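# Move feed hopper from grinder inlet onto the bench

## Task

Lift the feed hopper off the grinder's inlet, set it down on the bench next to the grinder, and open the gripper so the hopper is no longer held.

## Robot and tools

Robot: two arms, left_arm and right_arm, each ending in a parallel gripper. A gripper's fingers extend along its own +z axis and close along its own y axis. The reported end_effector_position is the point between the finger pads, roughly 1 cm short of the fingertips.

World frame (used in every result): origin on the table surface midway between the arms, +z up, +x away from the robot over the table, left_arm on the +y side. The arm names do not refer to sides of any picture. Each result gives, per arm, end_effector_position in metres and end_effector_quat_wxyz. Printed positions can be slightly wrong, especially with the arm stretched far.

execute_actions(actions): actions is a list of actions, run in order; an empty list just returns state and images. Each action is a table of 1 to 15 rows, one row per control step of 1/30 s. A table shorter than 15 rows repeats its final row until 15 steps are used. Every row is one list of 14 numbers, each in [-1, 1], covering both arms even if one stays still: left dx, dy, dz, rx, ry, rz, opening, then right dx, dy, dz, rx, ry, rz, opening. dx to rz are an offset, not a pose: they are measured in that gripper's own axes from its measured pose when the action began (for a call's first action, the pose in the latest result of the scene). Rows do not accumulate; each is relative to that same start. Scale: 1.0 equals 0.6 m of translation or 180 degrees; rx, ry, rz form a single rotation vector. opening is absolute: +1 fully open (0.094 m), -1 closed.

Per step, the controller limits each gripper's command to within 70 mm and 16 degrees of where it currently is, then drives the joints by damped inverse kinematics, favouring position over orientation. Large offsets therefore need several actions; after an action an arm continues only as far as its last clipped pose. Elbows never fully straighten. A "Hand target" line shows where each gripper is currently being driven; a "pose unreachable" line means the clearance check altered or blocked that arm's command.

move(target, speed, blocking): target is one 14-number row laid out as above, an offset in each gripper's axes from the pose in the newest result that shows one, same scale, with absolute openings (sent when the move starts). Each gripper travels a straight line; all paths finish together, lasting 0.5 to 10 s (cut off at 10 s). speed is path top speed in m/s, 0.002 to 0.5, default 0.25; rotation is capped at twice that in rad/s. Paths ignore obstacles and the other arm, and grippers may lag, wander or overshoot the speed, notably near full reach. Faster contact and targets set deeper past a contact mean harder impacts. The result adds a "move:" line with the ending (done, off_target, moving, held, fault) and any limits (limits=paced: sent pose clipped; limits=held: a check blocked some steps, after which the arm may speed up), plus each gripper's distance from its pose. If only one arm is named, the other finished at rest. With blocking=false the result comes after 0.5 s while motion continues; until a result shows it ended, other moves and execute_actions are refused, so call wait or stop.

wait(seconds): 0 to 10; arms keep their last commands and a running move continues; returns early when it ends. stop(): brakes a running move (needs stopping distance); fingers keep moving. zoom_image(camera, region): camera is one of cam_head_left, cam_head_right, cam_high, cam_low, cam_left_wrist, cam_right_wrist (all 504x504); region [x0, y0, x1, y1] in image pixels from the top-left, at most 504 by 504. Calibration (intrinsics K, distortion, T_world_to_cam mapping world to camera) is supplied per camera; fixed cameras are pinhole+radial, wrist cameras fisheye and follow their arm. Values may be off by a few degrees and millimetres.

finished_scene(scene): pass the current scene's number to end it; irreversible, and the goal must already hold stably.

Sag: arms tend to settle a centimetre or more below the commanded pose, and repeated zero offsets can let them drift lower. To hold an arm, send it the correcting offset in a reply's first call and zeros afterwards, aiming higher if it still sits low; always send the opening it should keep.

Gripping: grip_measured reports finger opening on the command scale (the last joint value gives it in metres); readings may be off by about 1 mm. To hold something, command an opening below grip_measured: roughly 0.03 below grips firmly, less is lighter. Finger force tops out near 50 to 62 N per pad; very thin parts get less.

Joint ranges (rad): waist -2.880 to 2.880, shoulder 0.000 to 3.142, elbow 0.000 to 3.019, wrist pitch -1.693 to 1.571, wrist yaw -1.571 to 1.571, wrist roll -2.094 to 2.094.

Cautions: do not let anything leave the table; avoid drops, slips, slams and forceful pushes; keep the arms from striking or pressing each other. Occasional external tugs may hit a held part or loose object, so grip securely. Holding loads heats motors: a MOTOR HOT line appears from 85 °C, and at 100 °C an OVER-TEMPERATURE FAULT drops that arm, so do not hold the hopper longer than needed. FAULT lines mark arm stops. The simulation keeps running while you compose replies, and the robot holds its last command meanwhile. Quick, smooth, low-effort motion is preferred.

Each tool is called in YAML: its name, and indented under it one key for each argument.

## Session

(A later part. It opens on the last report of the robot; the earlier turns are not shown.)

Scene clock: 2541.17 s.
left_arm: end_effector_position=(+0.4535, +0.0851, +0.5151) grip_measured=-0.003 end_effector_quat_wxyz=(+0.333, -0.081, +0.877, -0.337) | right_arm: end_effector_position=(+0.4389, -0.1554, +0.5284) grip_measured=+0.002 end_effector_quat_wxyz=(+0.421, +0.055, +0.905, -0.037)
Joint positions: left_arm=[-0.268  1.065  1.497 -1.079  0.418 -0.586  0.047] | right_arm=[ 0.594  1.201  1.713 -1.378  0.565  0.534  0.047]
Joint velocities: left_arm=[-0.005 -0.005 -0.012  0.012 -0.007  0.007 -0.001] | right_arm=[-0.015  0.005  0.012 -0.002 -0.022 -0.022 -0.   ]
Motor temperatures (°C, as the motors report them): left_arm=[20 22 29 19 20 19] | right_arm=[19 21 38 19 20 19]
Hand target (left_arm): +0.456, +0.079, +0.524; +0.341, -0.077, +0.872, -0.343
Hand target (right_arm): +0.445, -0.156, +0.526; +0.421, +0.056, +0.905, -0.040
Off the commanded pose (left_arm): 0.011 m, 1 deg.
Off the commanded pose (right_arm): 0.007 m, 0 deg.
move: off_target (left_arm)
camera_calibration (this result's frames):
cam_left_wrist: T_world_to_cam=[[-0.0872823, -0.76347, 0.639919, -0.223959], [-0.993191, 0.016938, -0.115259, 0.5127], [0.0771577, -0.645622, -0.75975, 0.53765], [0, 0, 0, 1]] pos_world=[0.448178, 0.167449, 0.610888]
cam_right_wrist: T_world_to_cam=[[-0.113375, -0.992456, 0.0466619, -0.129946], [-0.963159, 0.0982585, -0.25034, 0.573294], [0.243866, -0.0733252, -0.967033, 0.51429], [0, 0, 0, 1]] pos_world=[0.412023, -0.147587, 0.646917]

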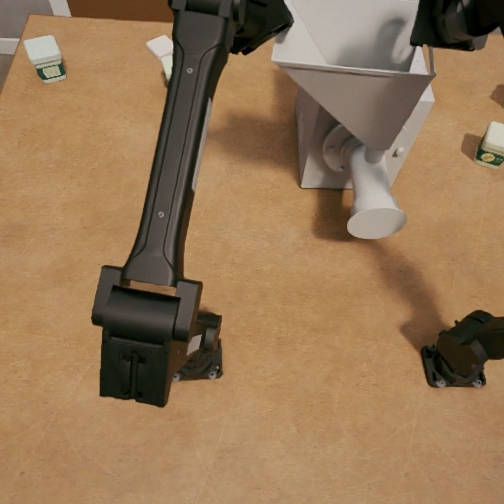

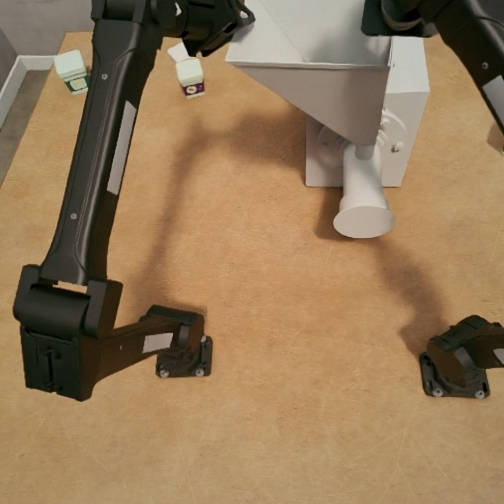

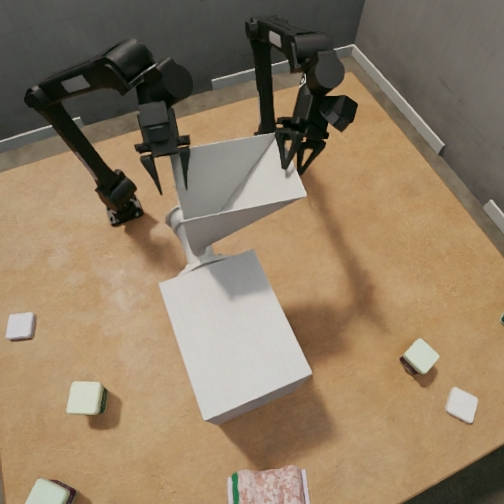

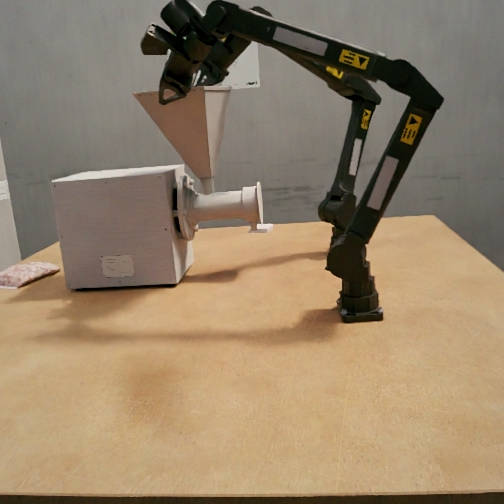

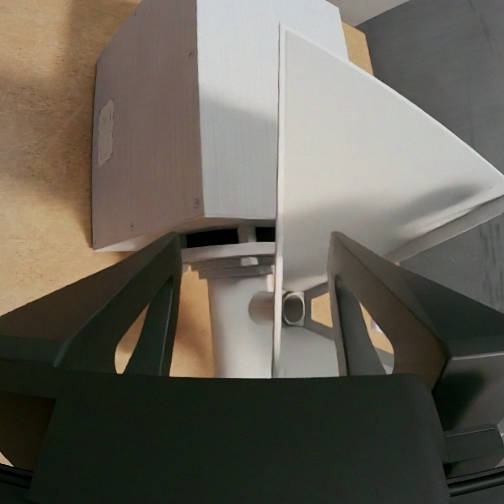

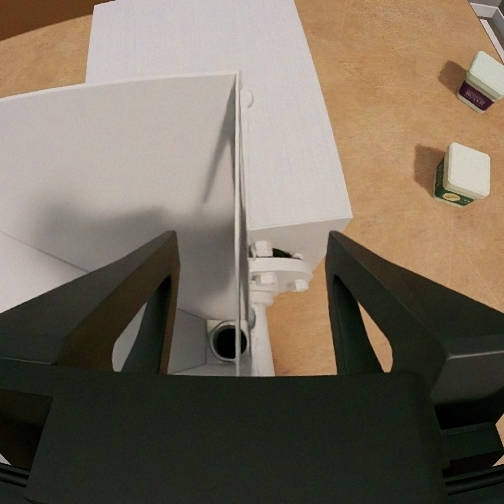

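move:
  target: [-0.007,-0.027,0.0,0.002,-0.004,0.003,0.0, -0.004,0.0,0.035,0,0,0,0.0]
  speed: 0.03

zoom_image:
  camera: "cam_low"
  region: [120, 30, 280, 150]

zoom_image:
  camera: "cam_high"
  region: [130, 90, 350, 240]

Scene clock: 2554.33 s.
left_arm: end_effector_position=(+0.4542, +0.0801, +0.5112) grip_measured=-0.003 end_effector_quat_wxyz=(+0.331, -0.082, +0.880, -0.331) | right_arm: end_effector_position=(+0.4500, -0.1579, +0.5202) grip_measured=+0.002 end_effector_quat_wxyz=(+0.421, +0.055, +0.905, -0.034)
Joint positions: left_arm=[-0.289  1.07   1.495 -1.079  0.393 -0.593  0.047] | right_arm=[ 0.567  1.204  1.689 -1.335  0.543  0.511  0.047]
Joint velocities: left_arm=[ 0.005 -0.015 -0.002  0.007 -0.007  0.066  0.001] | right_arm=[-0.005 -0.015 -0.007  0.012 -0.022 -0.037 -0.001]
Motor temperatures (°C, as the motors report them): left_arm=[20 22 30 19 20 19] | right_arm=[19 21 37 19 20 19]
Hand target (left_arm): +0.455, +0.075, +0.528; +0.340, -0.078, +0.874, -0.338
Hand target (right_arm): +0.457, -0.158, +0.517; +0.421, +0.056, +0.905, -0.037
Off the commanded pose (left_arm): 0.018 m, 2 deg.
Off the commanded pose (right_arm): 0.007 m, 0 deg.
move: off_target (left_arm)
camera_calibration (this result's frames):
cam_left_wrist: T_world_to_cam=[[-0.080446, -0.771588, 0.631016, -0.223123], [-0.993996, 0.0149942, -0.108387, 0.509953], [0.0741683, -0.635946, -0.768161, 0.536192], [0, 0, 0, 1]] pos_world=[0.449174, 0.161184, 0.607948]
cam_right_wrist: T_world_to_cam=[[-0.111078, -0.992952, 0.0413271, -0.129065], [-0.96316, 0.0973112, -0.250705, 0.58221], [0.244916, -0.0676525, -0.967181, 0.503974], [0, 0, 0, 1]] pos_world=[0.422994, -0.150716, 0.638731]

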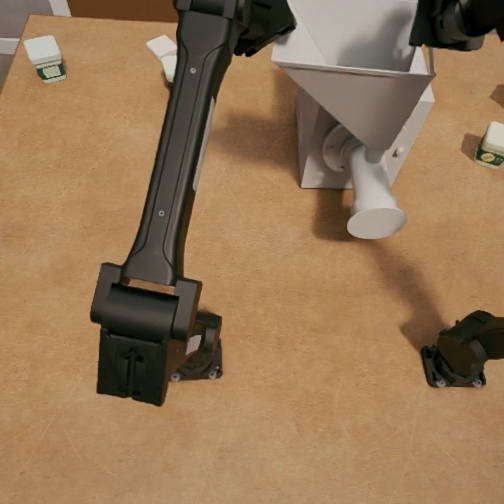

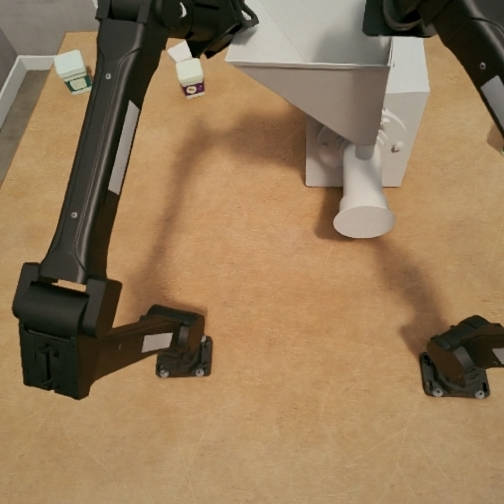

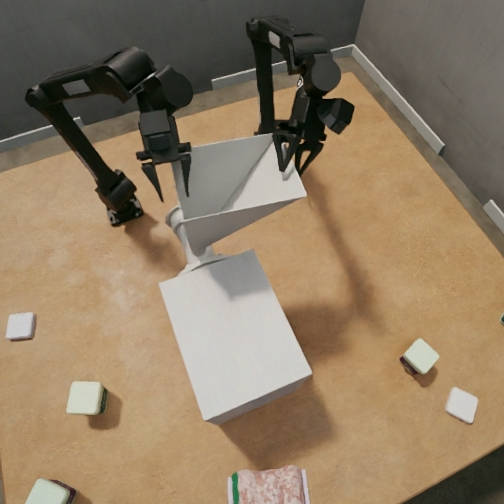

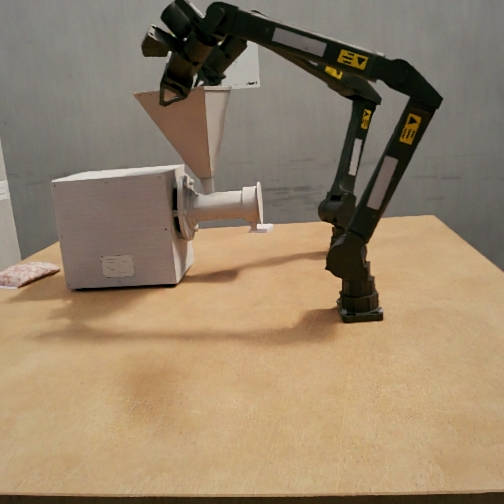

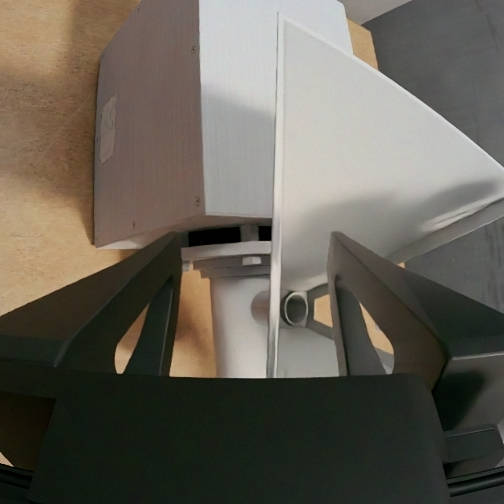

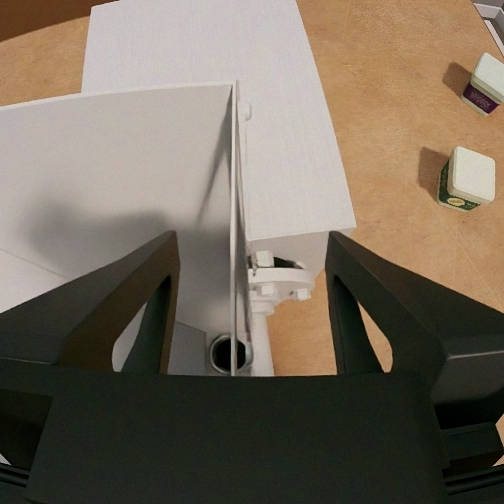

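Region (120, 30, 280, 150) of cam_low's 504x504 image, scaled by 3.150, with more detail than that image has; it fills the top 378 rows of this view, and the rest is white.

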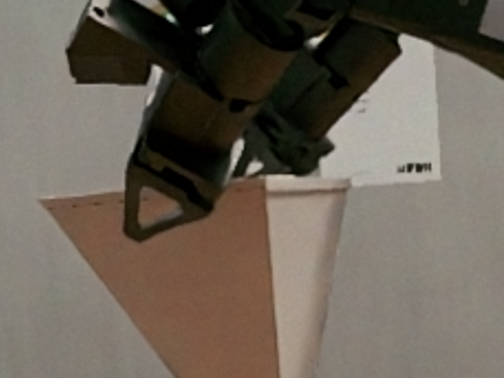

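Region (130, 90, 350, 240) of cam_high's 504x504 image, scaled by 2.291, with more detail than that image has; it fills the top 344 rows of this view, and the rest is white.

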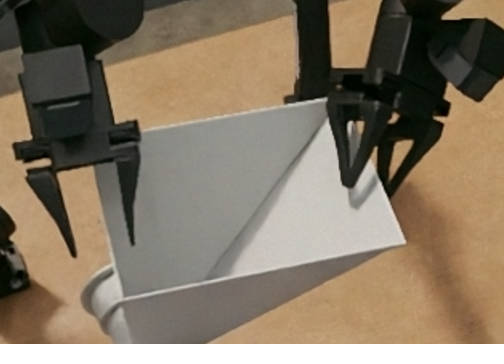

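execute_actions:
  actions:
    - [[-0.012,-0.034,-0.010,0.002,-0.004,0.003,-0.6, -0.004,0,0.006,0,0,0,-0.6]]
    - [[-0.008,-0.02,-0.008,0,0,0,-1, -0.004,0,0.004,0,0,0,-1]]
    - [[-0.008,-0.012,-0.008,0,0,0,-1, -0.004,0,0.002,0,0,0,-1]]

Scene clock: 2564.40 s.
left_arm: end_effector_position=(+0.4516, +0.0685, +0.5094) grip_measured=-0.952 end_effector_quat_wxyz=(+0.319, -0.081, +0.884, -0.333) | right_arm: end_effector_position=(+0.4507, -0.1558, +0.5195) grip_measured=-0.916 end_effector_quat_wxyz=(+0.419, +0.032, +0.907, -0.038)
Joint positions: left_arm=[-0.32   1.079  1.504 -1.093  0.382 -0.613  0.002] | right_arm=[ 0.565  1.205  1.689 -1.33   0.528  0.463  0.004]
Joint velocities: left_arm=[-0.005 -0.005 -0.002 -0.007 -0.081 -0.037  0.002] | right_arm=[-0.015  0.005 -0.002  0.002  0.037  0.066  0.001]
Motor temperatures (°C, as the motors report them): left_arm=[20 22 30 19 20 19] | right_arm=[19 21 37 19 20 19]
Hand target (left_arm): +0.452, +0.068, +0.519; +0.322, -0.080, +0.884, -0.330
Hand target (right_arm): +0.453, -0.156, +0.521; +0.419, +0.037, +0.907, -0.036
Off the commanded pose (left_arm): 0.010 m, 0 deg.
Off the commanded pose (right_arm): 0.003 m, 1 deg.
camera_calibration (this result's frames):
cam_left_wrist: T_world_to_cam=[[-0.0748767, -0.768788, 0.635105, -0.235897], [-0.995937, 0.0256968, -0.086312, 0.496289], [0.0500355, -0.638987, -0.767589, 0.538536], [0, 0, 0, 1]] pos_world=[0.449664, 0.150009, 0.606029]
cam_right_wrist: T_world_to_cam=[[-0.0716711, -0.995143, 0.0674831, -0.158588], [-0.968187, 0.0531481, -0.24452, 0.574613], [0.239745, -0.0828613, -0.967293, 0.503324], [0, 0, 0, 1]] pos_world=[0.424297, -0.146651, 0.638068]

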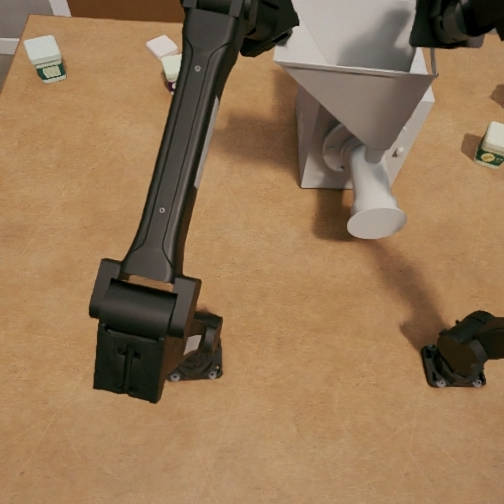

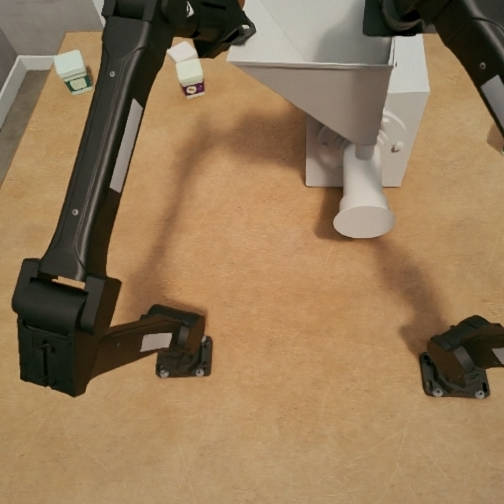

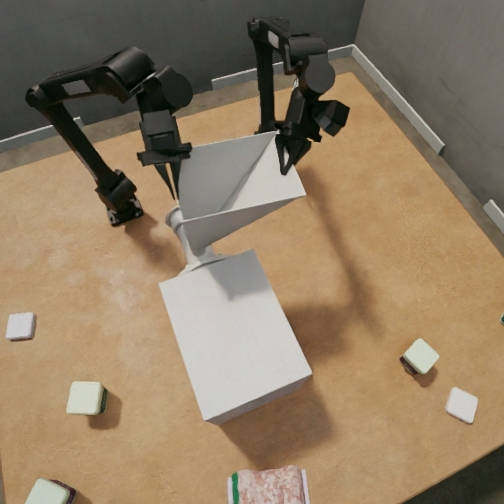

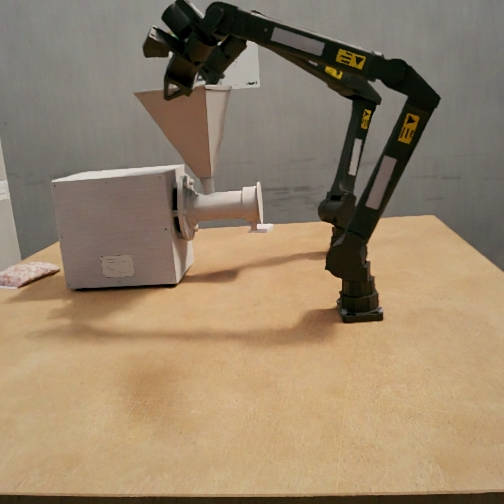

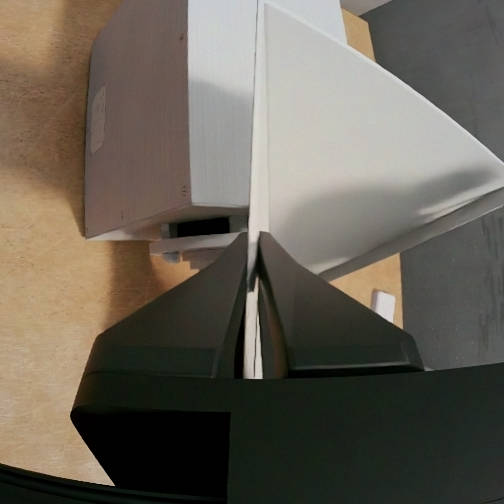

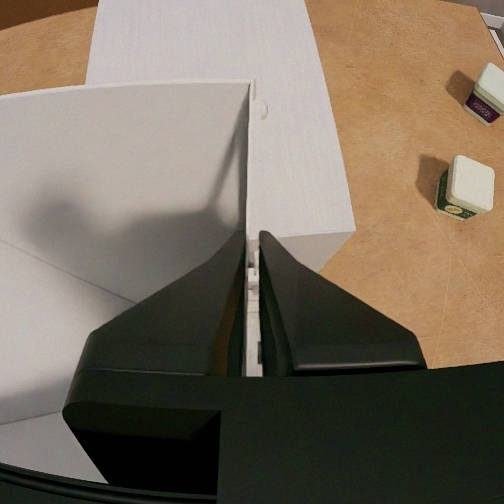

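execute_actions:
  actions: []

Scene clock: 2584.37 s.
left_arm: end_effector_position=(+0.4516, +0.0685, +0.5094) grip_measured=-0.952 end_effector_quat_wxyz=(+0.319, -0.081, +0.884, -0.333) | right_arm: end_effector_position=(+0.4507, -0.1558, +0.5195) grip_measured=-0.916 end_effector_quat_wxyz=(+0.419, +0.032, +0.907, -0.038)
Joint positions: left_arm=[-0.32   1.079  1.504 -1.093  0.382 -0.613  0.002] | right_arm=[ 0.565  1.205  1.689 -1.33   0.528  0.463  0.004]
Joint velocities: left_arm=[-0.005  0.015  0.002 -0.012  0.007 -0.022  0.001] | right_arm=[-0.005 -0.005 -0.012 -0.007  0.066 -0.022 -0.   ]
Motor temperatures (°C, as the motors report them): left_arm=[20 22 31 19 20 19] | right_arm=[19 21 37 19 20 19]
Hand target (left_arm): +0.452, +0.068, +0.519; +0.322, -0.080, +0.884, -0.330
Hand target (right_arm): +0.453, -0.156, +0.521; +0.419, +0.037, +0.907, -0.036
Off the commanded pose (left_arm): 0.010 m, 0 deg.
Off the commanded pose (right_arm): 0.003 m, 1 deg.
camera_calibration (this result's frames):
cam_left_wrist: T_world_to_cam=[[-0.0748767, -0.768788, 0.635105, -0.235897], [-0.995937, 0.0256968, -0.086312, 0.496289], [0.0500355, -0.638987, -0.767589, 0.538536], [0, 0, 0, 1]] pos_world=[0.449664, 0.150009, 0.606029]
cam_right_wrist: T_world_to_cam=[[-0.0716711, -0.995143, 0.0674831, -0.158588], [-0.968187, 0.0531481, -0.24452, 0.574613], [0.239745, -0.0828613, -0.967293, 0.503324], [0, 0, 0, 1]] pos_world=[0.424297, -0.146651, 0.638068]

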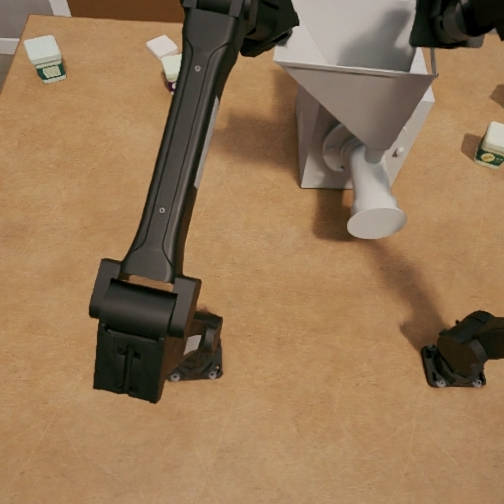

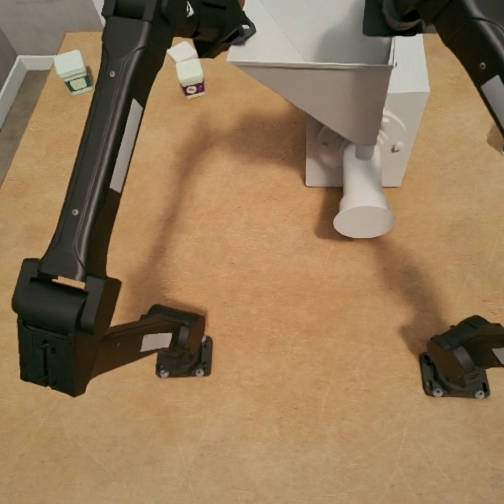

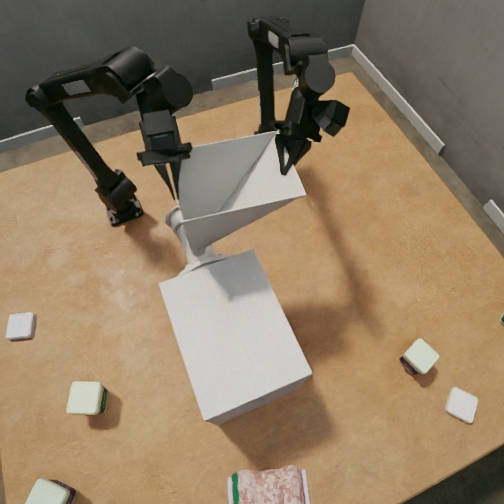

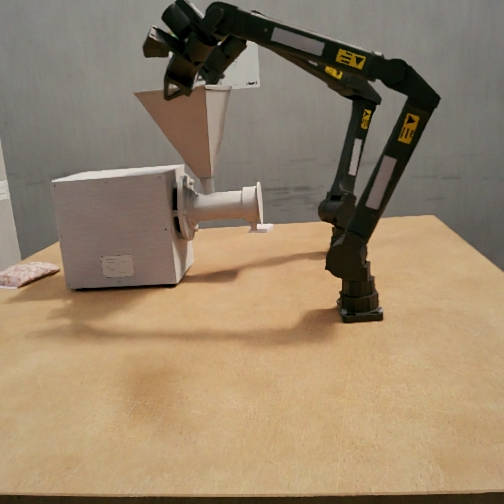

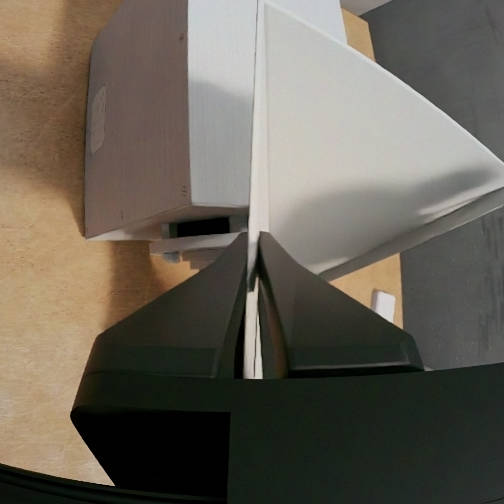

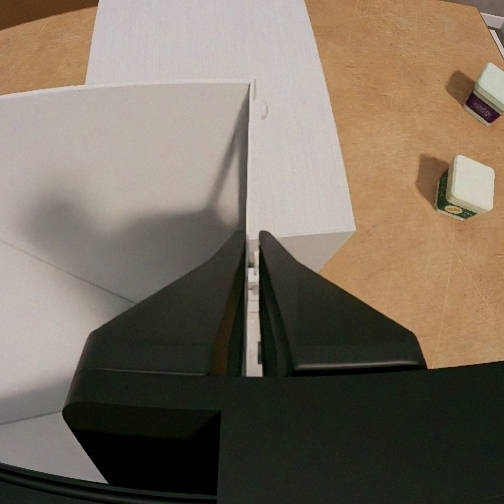

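move:
  target: [-0.051,-0.064,-0.0576,0,0,0,-1,-0.0572,-0.0032,-0.0486,0,0,0,-1]
  speed: 0.03

zoom_image:
  camera: "cam_low"
  region: [120, 70, 300, 250]

Scene clock: 2596.57 s.
left_arm: end_effector_position=(+0.4594, +0.0626, +0.5171) grip_measured=-0.958 end_effector_quat_wxyz=(+0.286, -0.072, +0.898, -0.326) | right_arm: end_effector_position=(+0.4570, -0.1624, +0.5201) grip_measured=-0.916 end_effector_quat_wxyz=(+0.386, +0.025, +0.920, -0.069)
Joint positions: left_arm=[-0.321  1.155  1.618 -1.209  0.403 -0.582  0.002] | right_arm=[ 0.545  1.267  1.777 -1.444  0.532  0.451  0.004]
Joint velocities: left_arm=[ 0.005 -0.015  0.012 -0.002 -0.066 -0.037 -0.   ] | right_arm=[-0.005  0.015 -0.002 -0.012  0.037 -0.022 -0.   ]
Motor temperatures (°C, as the motors report them): left_arm=[20 22 31 19 20 19] | right_arm=[19 21 37 19 20 19]
Hand target (left_arm): +0.447, +0.069, +0.567; +0.320, -0.081, +0.882, -0.335
Hand target (right_arm): +0.448, -0.158, +0.563; +0.419, +0.032, +0.907, -0.037
Off the commanded pose (left_arm): 0.053 m, 4 deg.
Off the commanded pose (right_arm): 0.045 m, 5 deg.
move: off_target (left_arm, right_arm)
camera_calibration (this result's frames):
cam_left_wrist: T_world_to_cam=[[-0.062433, -0.78118, 0.621176, -0.242479], [-0.997806, 0.0625858, -0.0215805, 0.469964], [-0.0220186, -0.621161, -0.783374, 0.580357], [0, 0, 0, 1]] pos_world=[0.466573, 0.141662, 0.6154]
cam_right_wrist: T_world_to_cam=[[-0.0782176, -0.988205, 0.131654, -0.193996], [-0.982813, 0.0542839, -0.176444, 0.552702], [0.167216, -0.143193, -0.975466, 0.529372], [0, 0, 0, 1]] pos_world=[0.43951, -0.145908, 0.639446]

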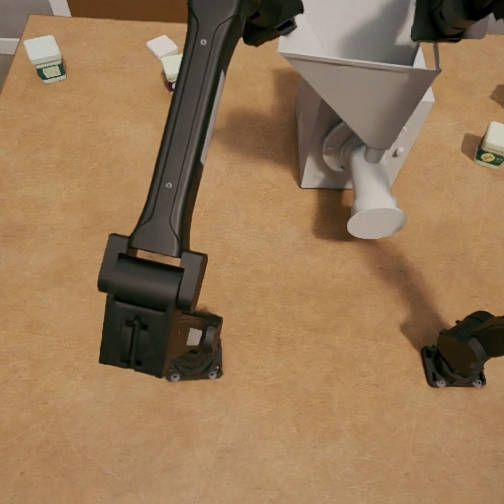

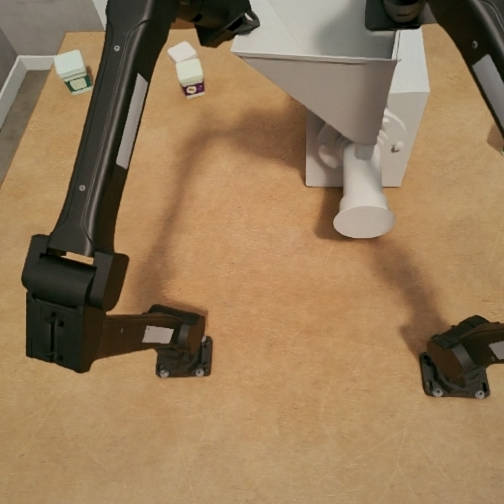

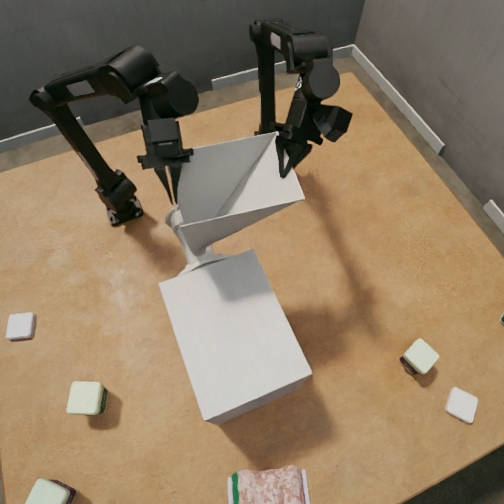

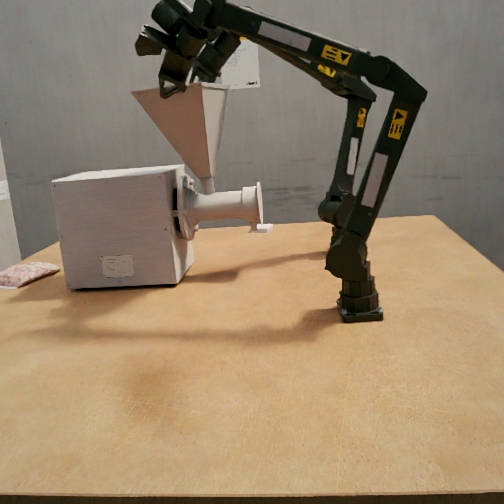

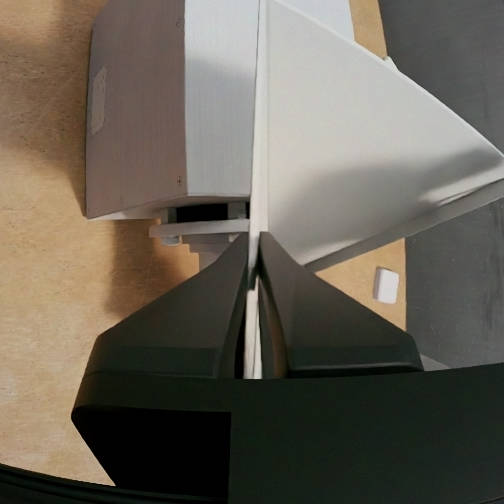

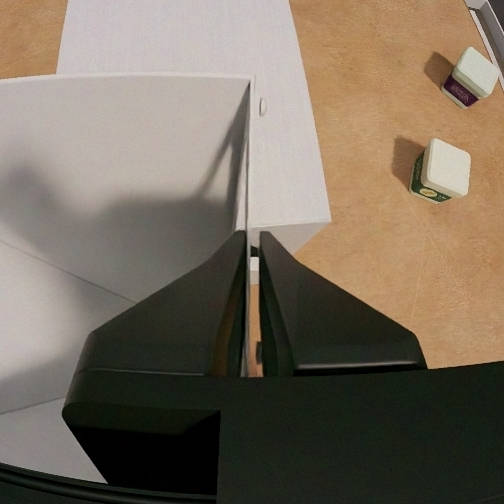

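Region (120, 70, 300, 250) of cam_low's 504x504 image, scaled by 2.800, with more detail than that image has.

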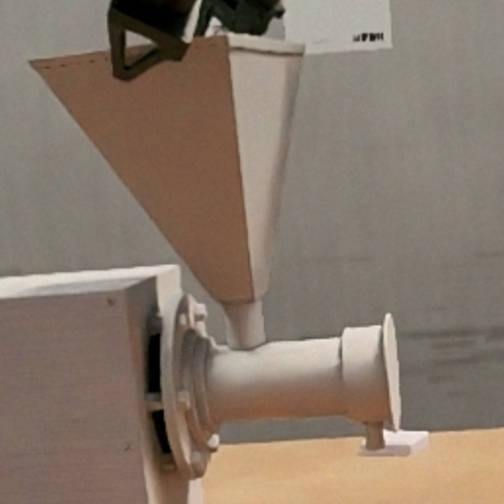

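execute_actions:
  actions:
    - [[-0.0778,-0.1045,-0.1039,0,0,0,-1,-0.119,-0.018,-0.1157,0,0,0,-1]]
    - [[-0.0778,-0.1045,-0.1039,0,0,0,-1,-0.119,-0.018,-0.1157,0,0,0,-1]]
    - [[-0.0778,-0.1045,-0.1039,0,0,0,-1,-0.119,-0.018,-0.1157,0,0,0,-1]]

zoom_image:
  camera: "cam_low"
  region: [120, 70, 300, 250]

Scene clock: 2632.80 s.
left_arm: end_effector_position=(+0.4568, +0.0591, +0.5255) grip_measured=-0.882 end_effector_quat_wxyz=(+0.152, -0.017, +0.952, -0.265) | right_arm: end_effector_position=(+0.4583, -0.1662, +0.5256) grip_measured=-0.905 end_effector_quat_wxyz=(+0.303, -0.005, +0.948, -0.099)
Joint positions: left_arm=[-0.322  1.396  1.998 -1.705  0.426 -0.382  0.006] | right_arm=[ 0.517  1.396  1.99  -1.705  0.474  0.424  0.004]
Joint velocities: left_arm=[-0.024 -0.005 -0.002 -0.007  0.066 -0.037  0.001] | right_arm=[-0.015  0.005  0.002 -0.012 -0.007 -0.051 -0.001]
Motor temperatures (°C, as the motors report them): left_arm=[20 22 37 19 20 19] | right_arm=[19 21 44 19 19 19]
Hand target (left_arm): +0.462, +0.051, +0.586; +0.205, -0.032, +0.933, -0.293
Hand target (right_arm): +0.461, -0.165, +0.588; +0.364, -0.013, +0.928, -0.081
Off the commanded pose (left_arm): 0.098 m, 1 deg; position clipped at the last step of the last action.
Off the commanded pose (right_arm): 0.100 m, 1 deg; position clipped at the last step of the last action.
joint sent to its limit (left arm) — the command would take joint 4 (wrist pitch) past its lower limit, so that joint was sent only as far as its limit.
joint sent to its limit (right arm) — the command would take joint 4 (wrist pitch) past its lower limit, so that joint was sent only as far as its limit.
camera_calibration (this result's frames):
cam_left_wrist: T_world_to_cam=[[-0.0569548, -0.860471, 0.506306, -0.188101], [-0.94908, 0.20405, 0.240023, 0.299619], [-0.309844, -0.466854, -0.828278, 0.730705], [0, 0, 0, 1]] pos_world=[0.500054, 0.11814, 0.628547]
cam_right_wrist: T_world_to_cam=[[-0.0258358, -0.977364, 0.209982, -0.261773], [-0.999652, 0.0263742, -0.000236456, 0.465578], [-0.00530698, -0.209915, -0.977705, 0.603178], [0, 0, 0, 1]] pos_world=[0.461854, -0.141511, 0.644808]

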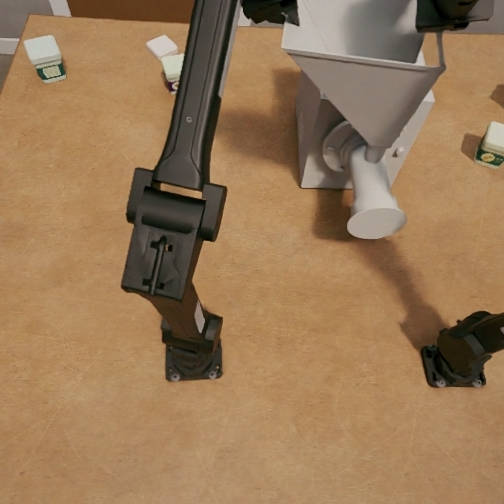

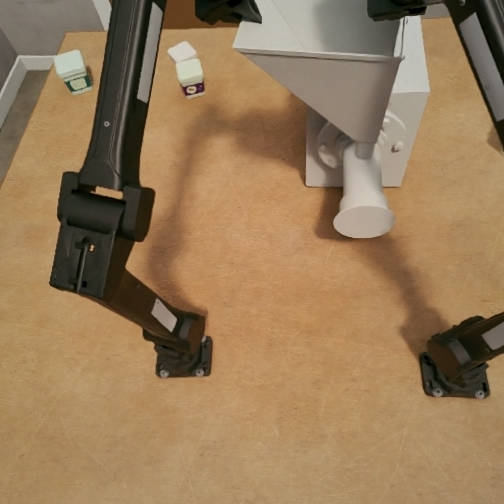

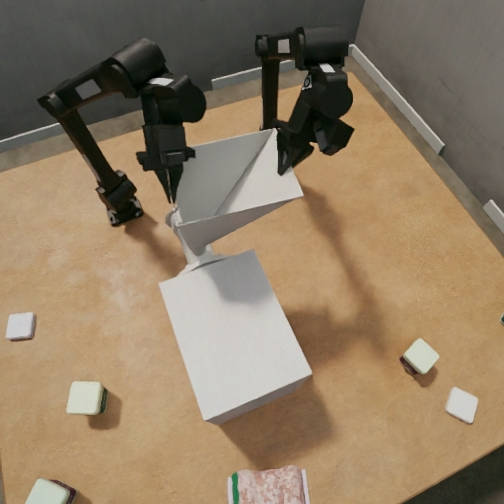

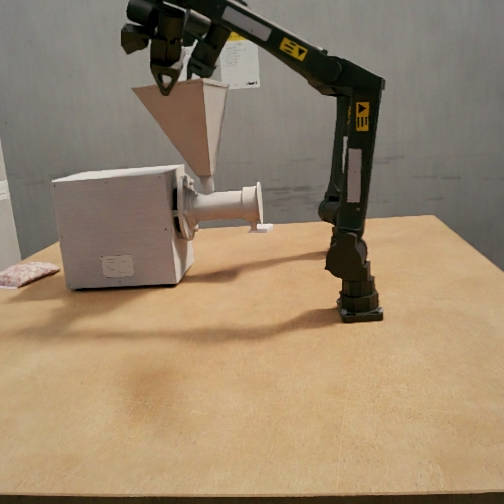

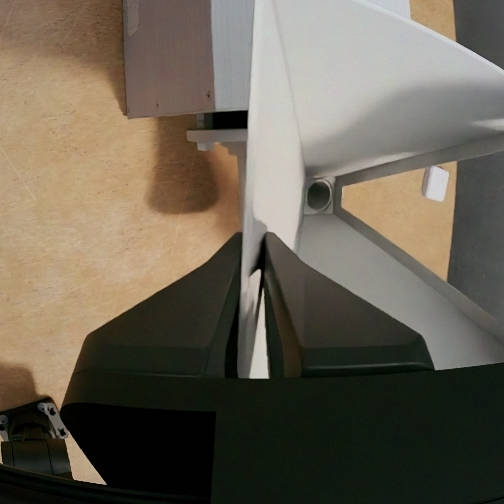

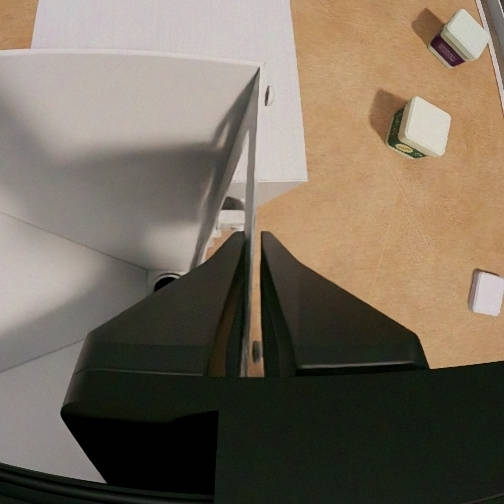

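Region (120, 70, 300, 250) of cam_low's 504x504 image, scaled by 2.800, with more detail than that image has.

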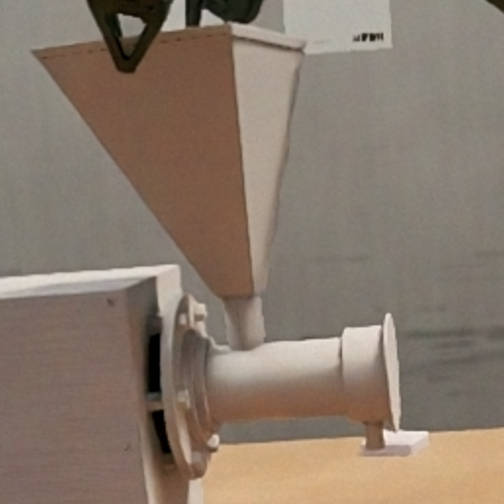

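zoom_image:
  camera: "cam_left_wrist"
  region: [260, 140, 380, 250]

zoom_image:
  camera: "cam_low"
  region: [170, 150, 250, 210]

Region (260, 140, 380, 250) of cam_left_wrist's 504x504 image, scaled by 4.200, with more detail than that image has; it fills the top 462 rows of this view, and the rest is white.

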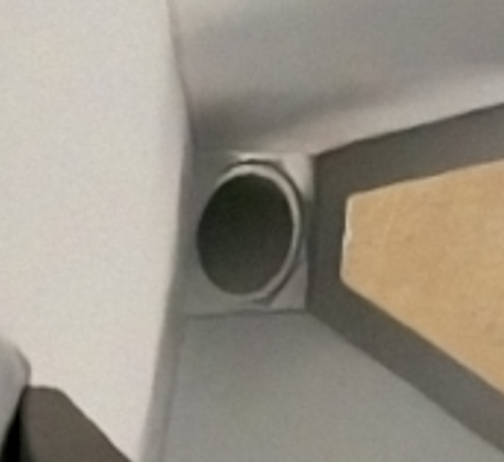

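Region (170, 150, 250, 210) of cam_low's 504x504 image, scaled by 6.300, with more detail than that image has; it fills the top 378 rows of this view, and the rest is white.

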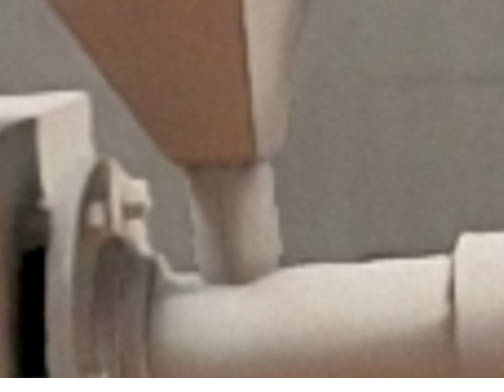

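execute_actions:
  actions:
    - [[-0.0047,-0.0085,-0.0136,0,0,0,-1,-0.0096,-0.0032,-0.0133,0,0,0,-1]]
    - [[-0.0047,-0.0085,-0.0136,0,0,0,-1,-0.0096,-0.0032,-0.0133,0,0,0,-1]]

zoom_image:
  camera: "cam_low"
  region: [120, 70, 300, 250]

Scene clock: 2666.13 s.
left_arm: end_effector_position=(+0.4551, +0.0591, +0.5239) grip_measured=-0.885 end_effector_quat_wxyz=(+0.151, -0.006, +0.952, -0.267) | right_arm: end_effector_position=(+0.4570, -0.1665, +0.5245) grip_measured=-0.905 end_effector_quat_wxyz=(+0.302, +0.009, +0.949, -0.092)
Joint positions: left_arm=[-0.32   1.393  1.989 -1.705  0.435 -0.359  0.005] | right_arm=[ 0.515  1.392  1.985 -1.705  0.467  0.455  0.004]
Joint velocities: left_arm=[-0.005 -0.024 -0.012  0.012 -0.007 -0.051 -0.   ] | right_arm=[ 0.005 -0.005 -0.012  0.007 -0.154 -0.007  0.001]
Motor temperatures (°C, as the motors report them): left_arm=[20 22 46 19 20 19] | right_arm=[19 21 54 19 21 19]
Hand target (left_arm): +0.455, +0.059, +0.533; +0.160, -0.010, +0.950, -0.269
Hand target (right_arm): +0.457, -0.167, +0.534; +0.311, +0.002, +0.946, -0.090
Off the commanded pose (left_arm): 0.010 m, 0 deg.
Off the commanded pose (right_arm): 0.010 m, 1 deg.
joint sent to its limit (left arm) — the command would take joint 4 (wrist pitch) past its lower limit, so that joint was sent only as far as its limit.
joint sent to its limit (right arm) — the command would take joint 4 (wrist pitch) past its lower limit, so that joint was sent only as far as its limit.
camera_calibration (this result's frames):
cam_left_wrist: T_world_to_cam=[[-0.0770728, -0.85918, 0.505836, -0.178063], [-0.945731, 0.223636, 0.235755, 0.298055], [-0.315679, -0.460214, -0.829789, 0.731884], [0, 0, 0, 1]] pos_world=[0.499197, 0.117179, 0.627112]
cam_right_wrist: T_world_to_cam=[[-0.0482303, -0.980953, 0.188161, -0.240714], [-0.998796, 0.0490592, -0.000252423, 0.467745], [-0.00898339, -0.187946, -0.982138, 0.609668], [0, 0, 0, 1]] pos_world=[0.461049, -0.144492, 0.644189]

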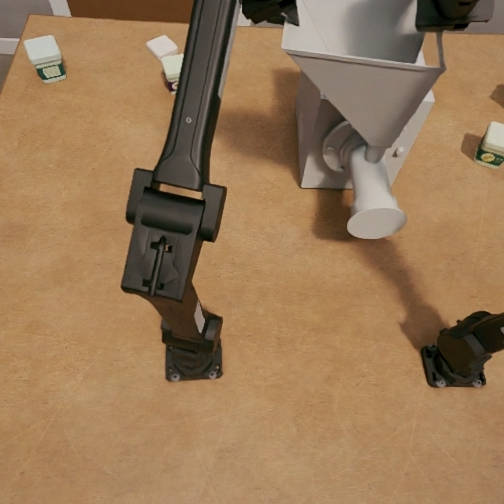

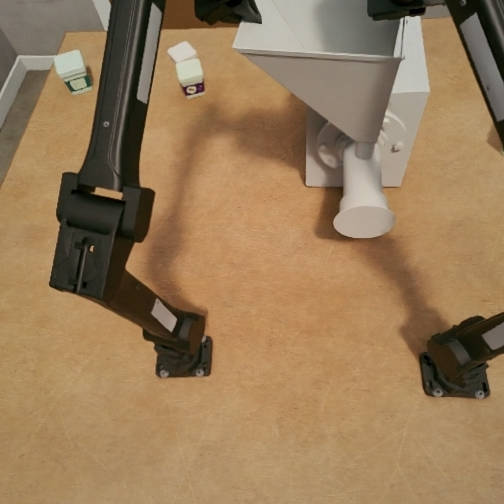

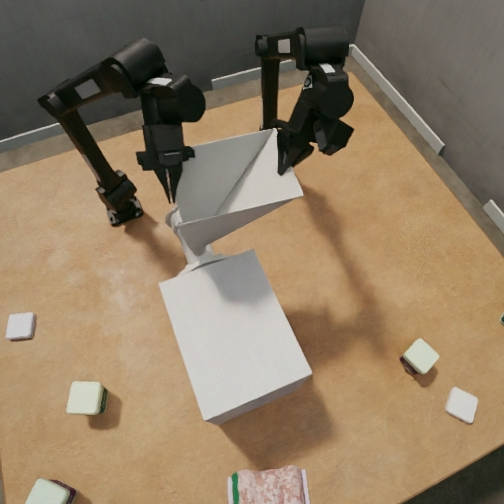

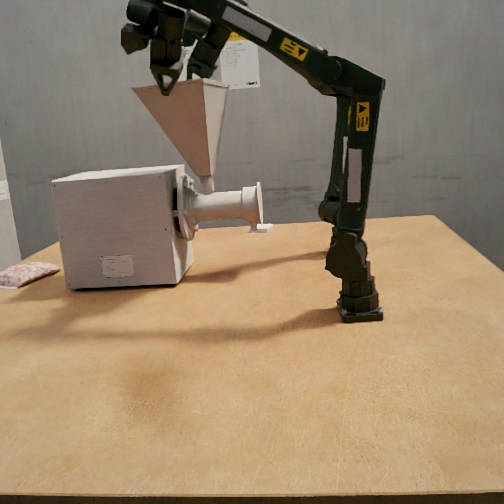

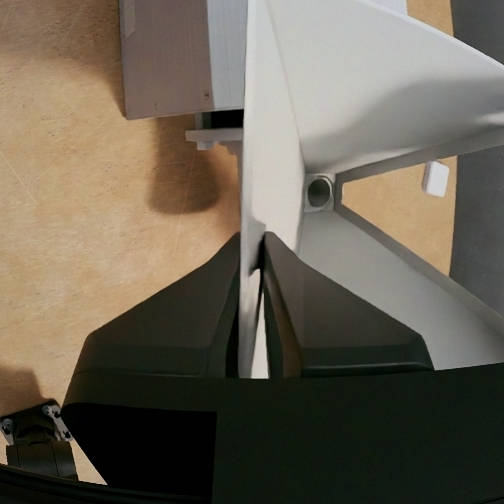

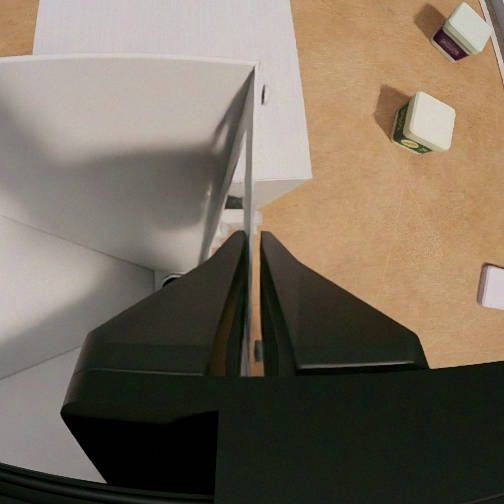

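Region (120, 70, 300, 250) of cam_low's 504x504 image, scaled by 2.800, with more detail than that image has.

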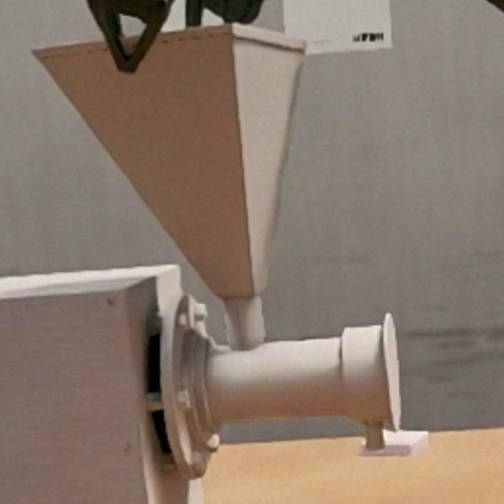

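zoom_image:
  camera: "cam_left_wrist"
  region: [260, 140, 380, 250]

zoom_image:
  camera: "cam_low"
  region: [170, 150, 250, 210]

Region (260, 140, 380, 250) of cam_left_wrist's 504x504 image, scaled by 4.200, with more detail than that image has; it fills the top 462 rows of this view, and the rest is white.

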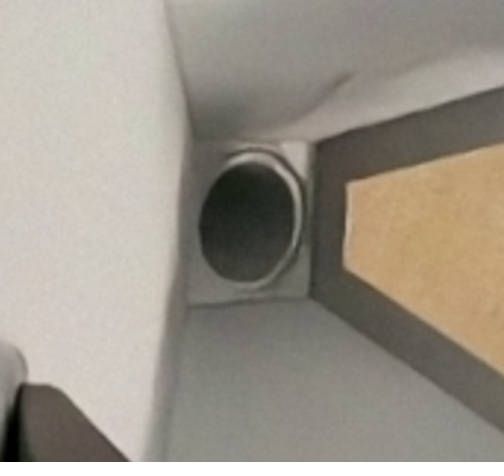

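Region (170, 150, 250, 210) of cam_low's 504x504 image, scaled by 6.300, with more detail than that image has; it fills the top 378 rows of this view, and the rest is white.

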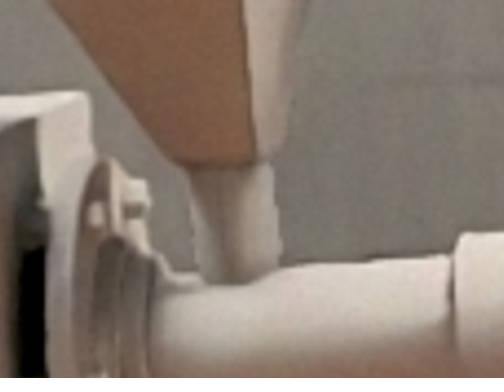

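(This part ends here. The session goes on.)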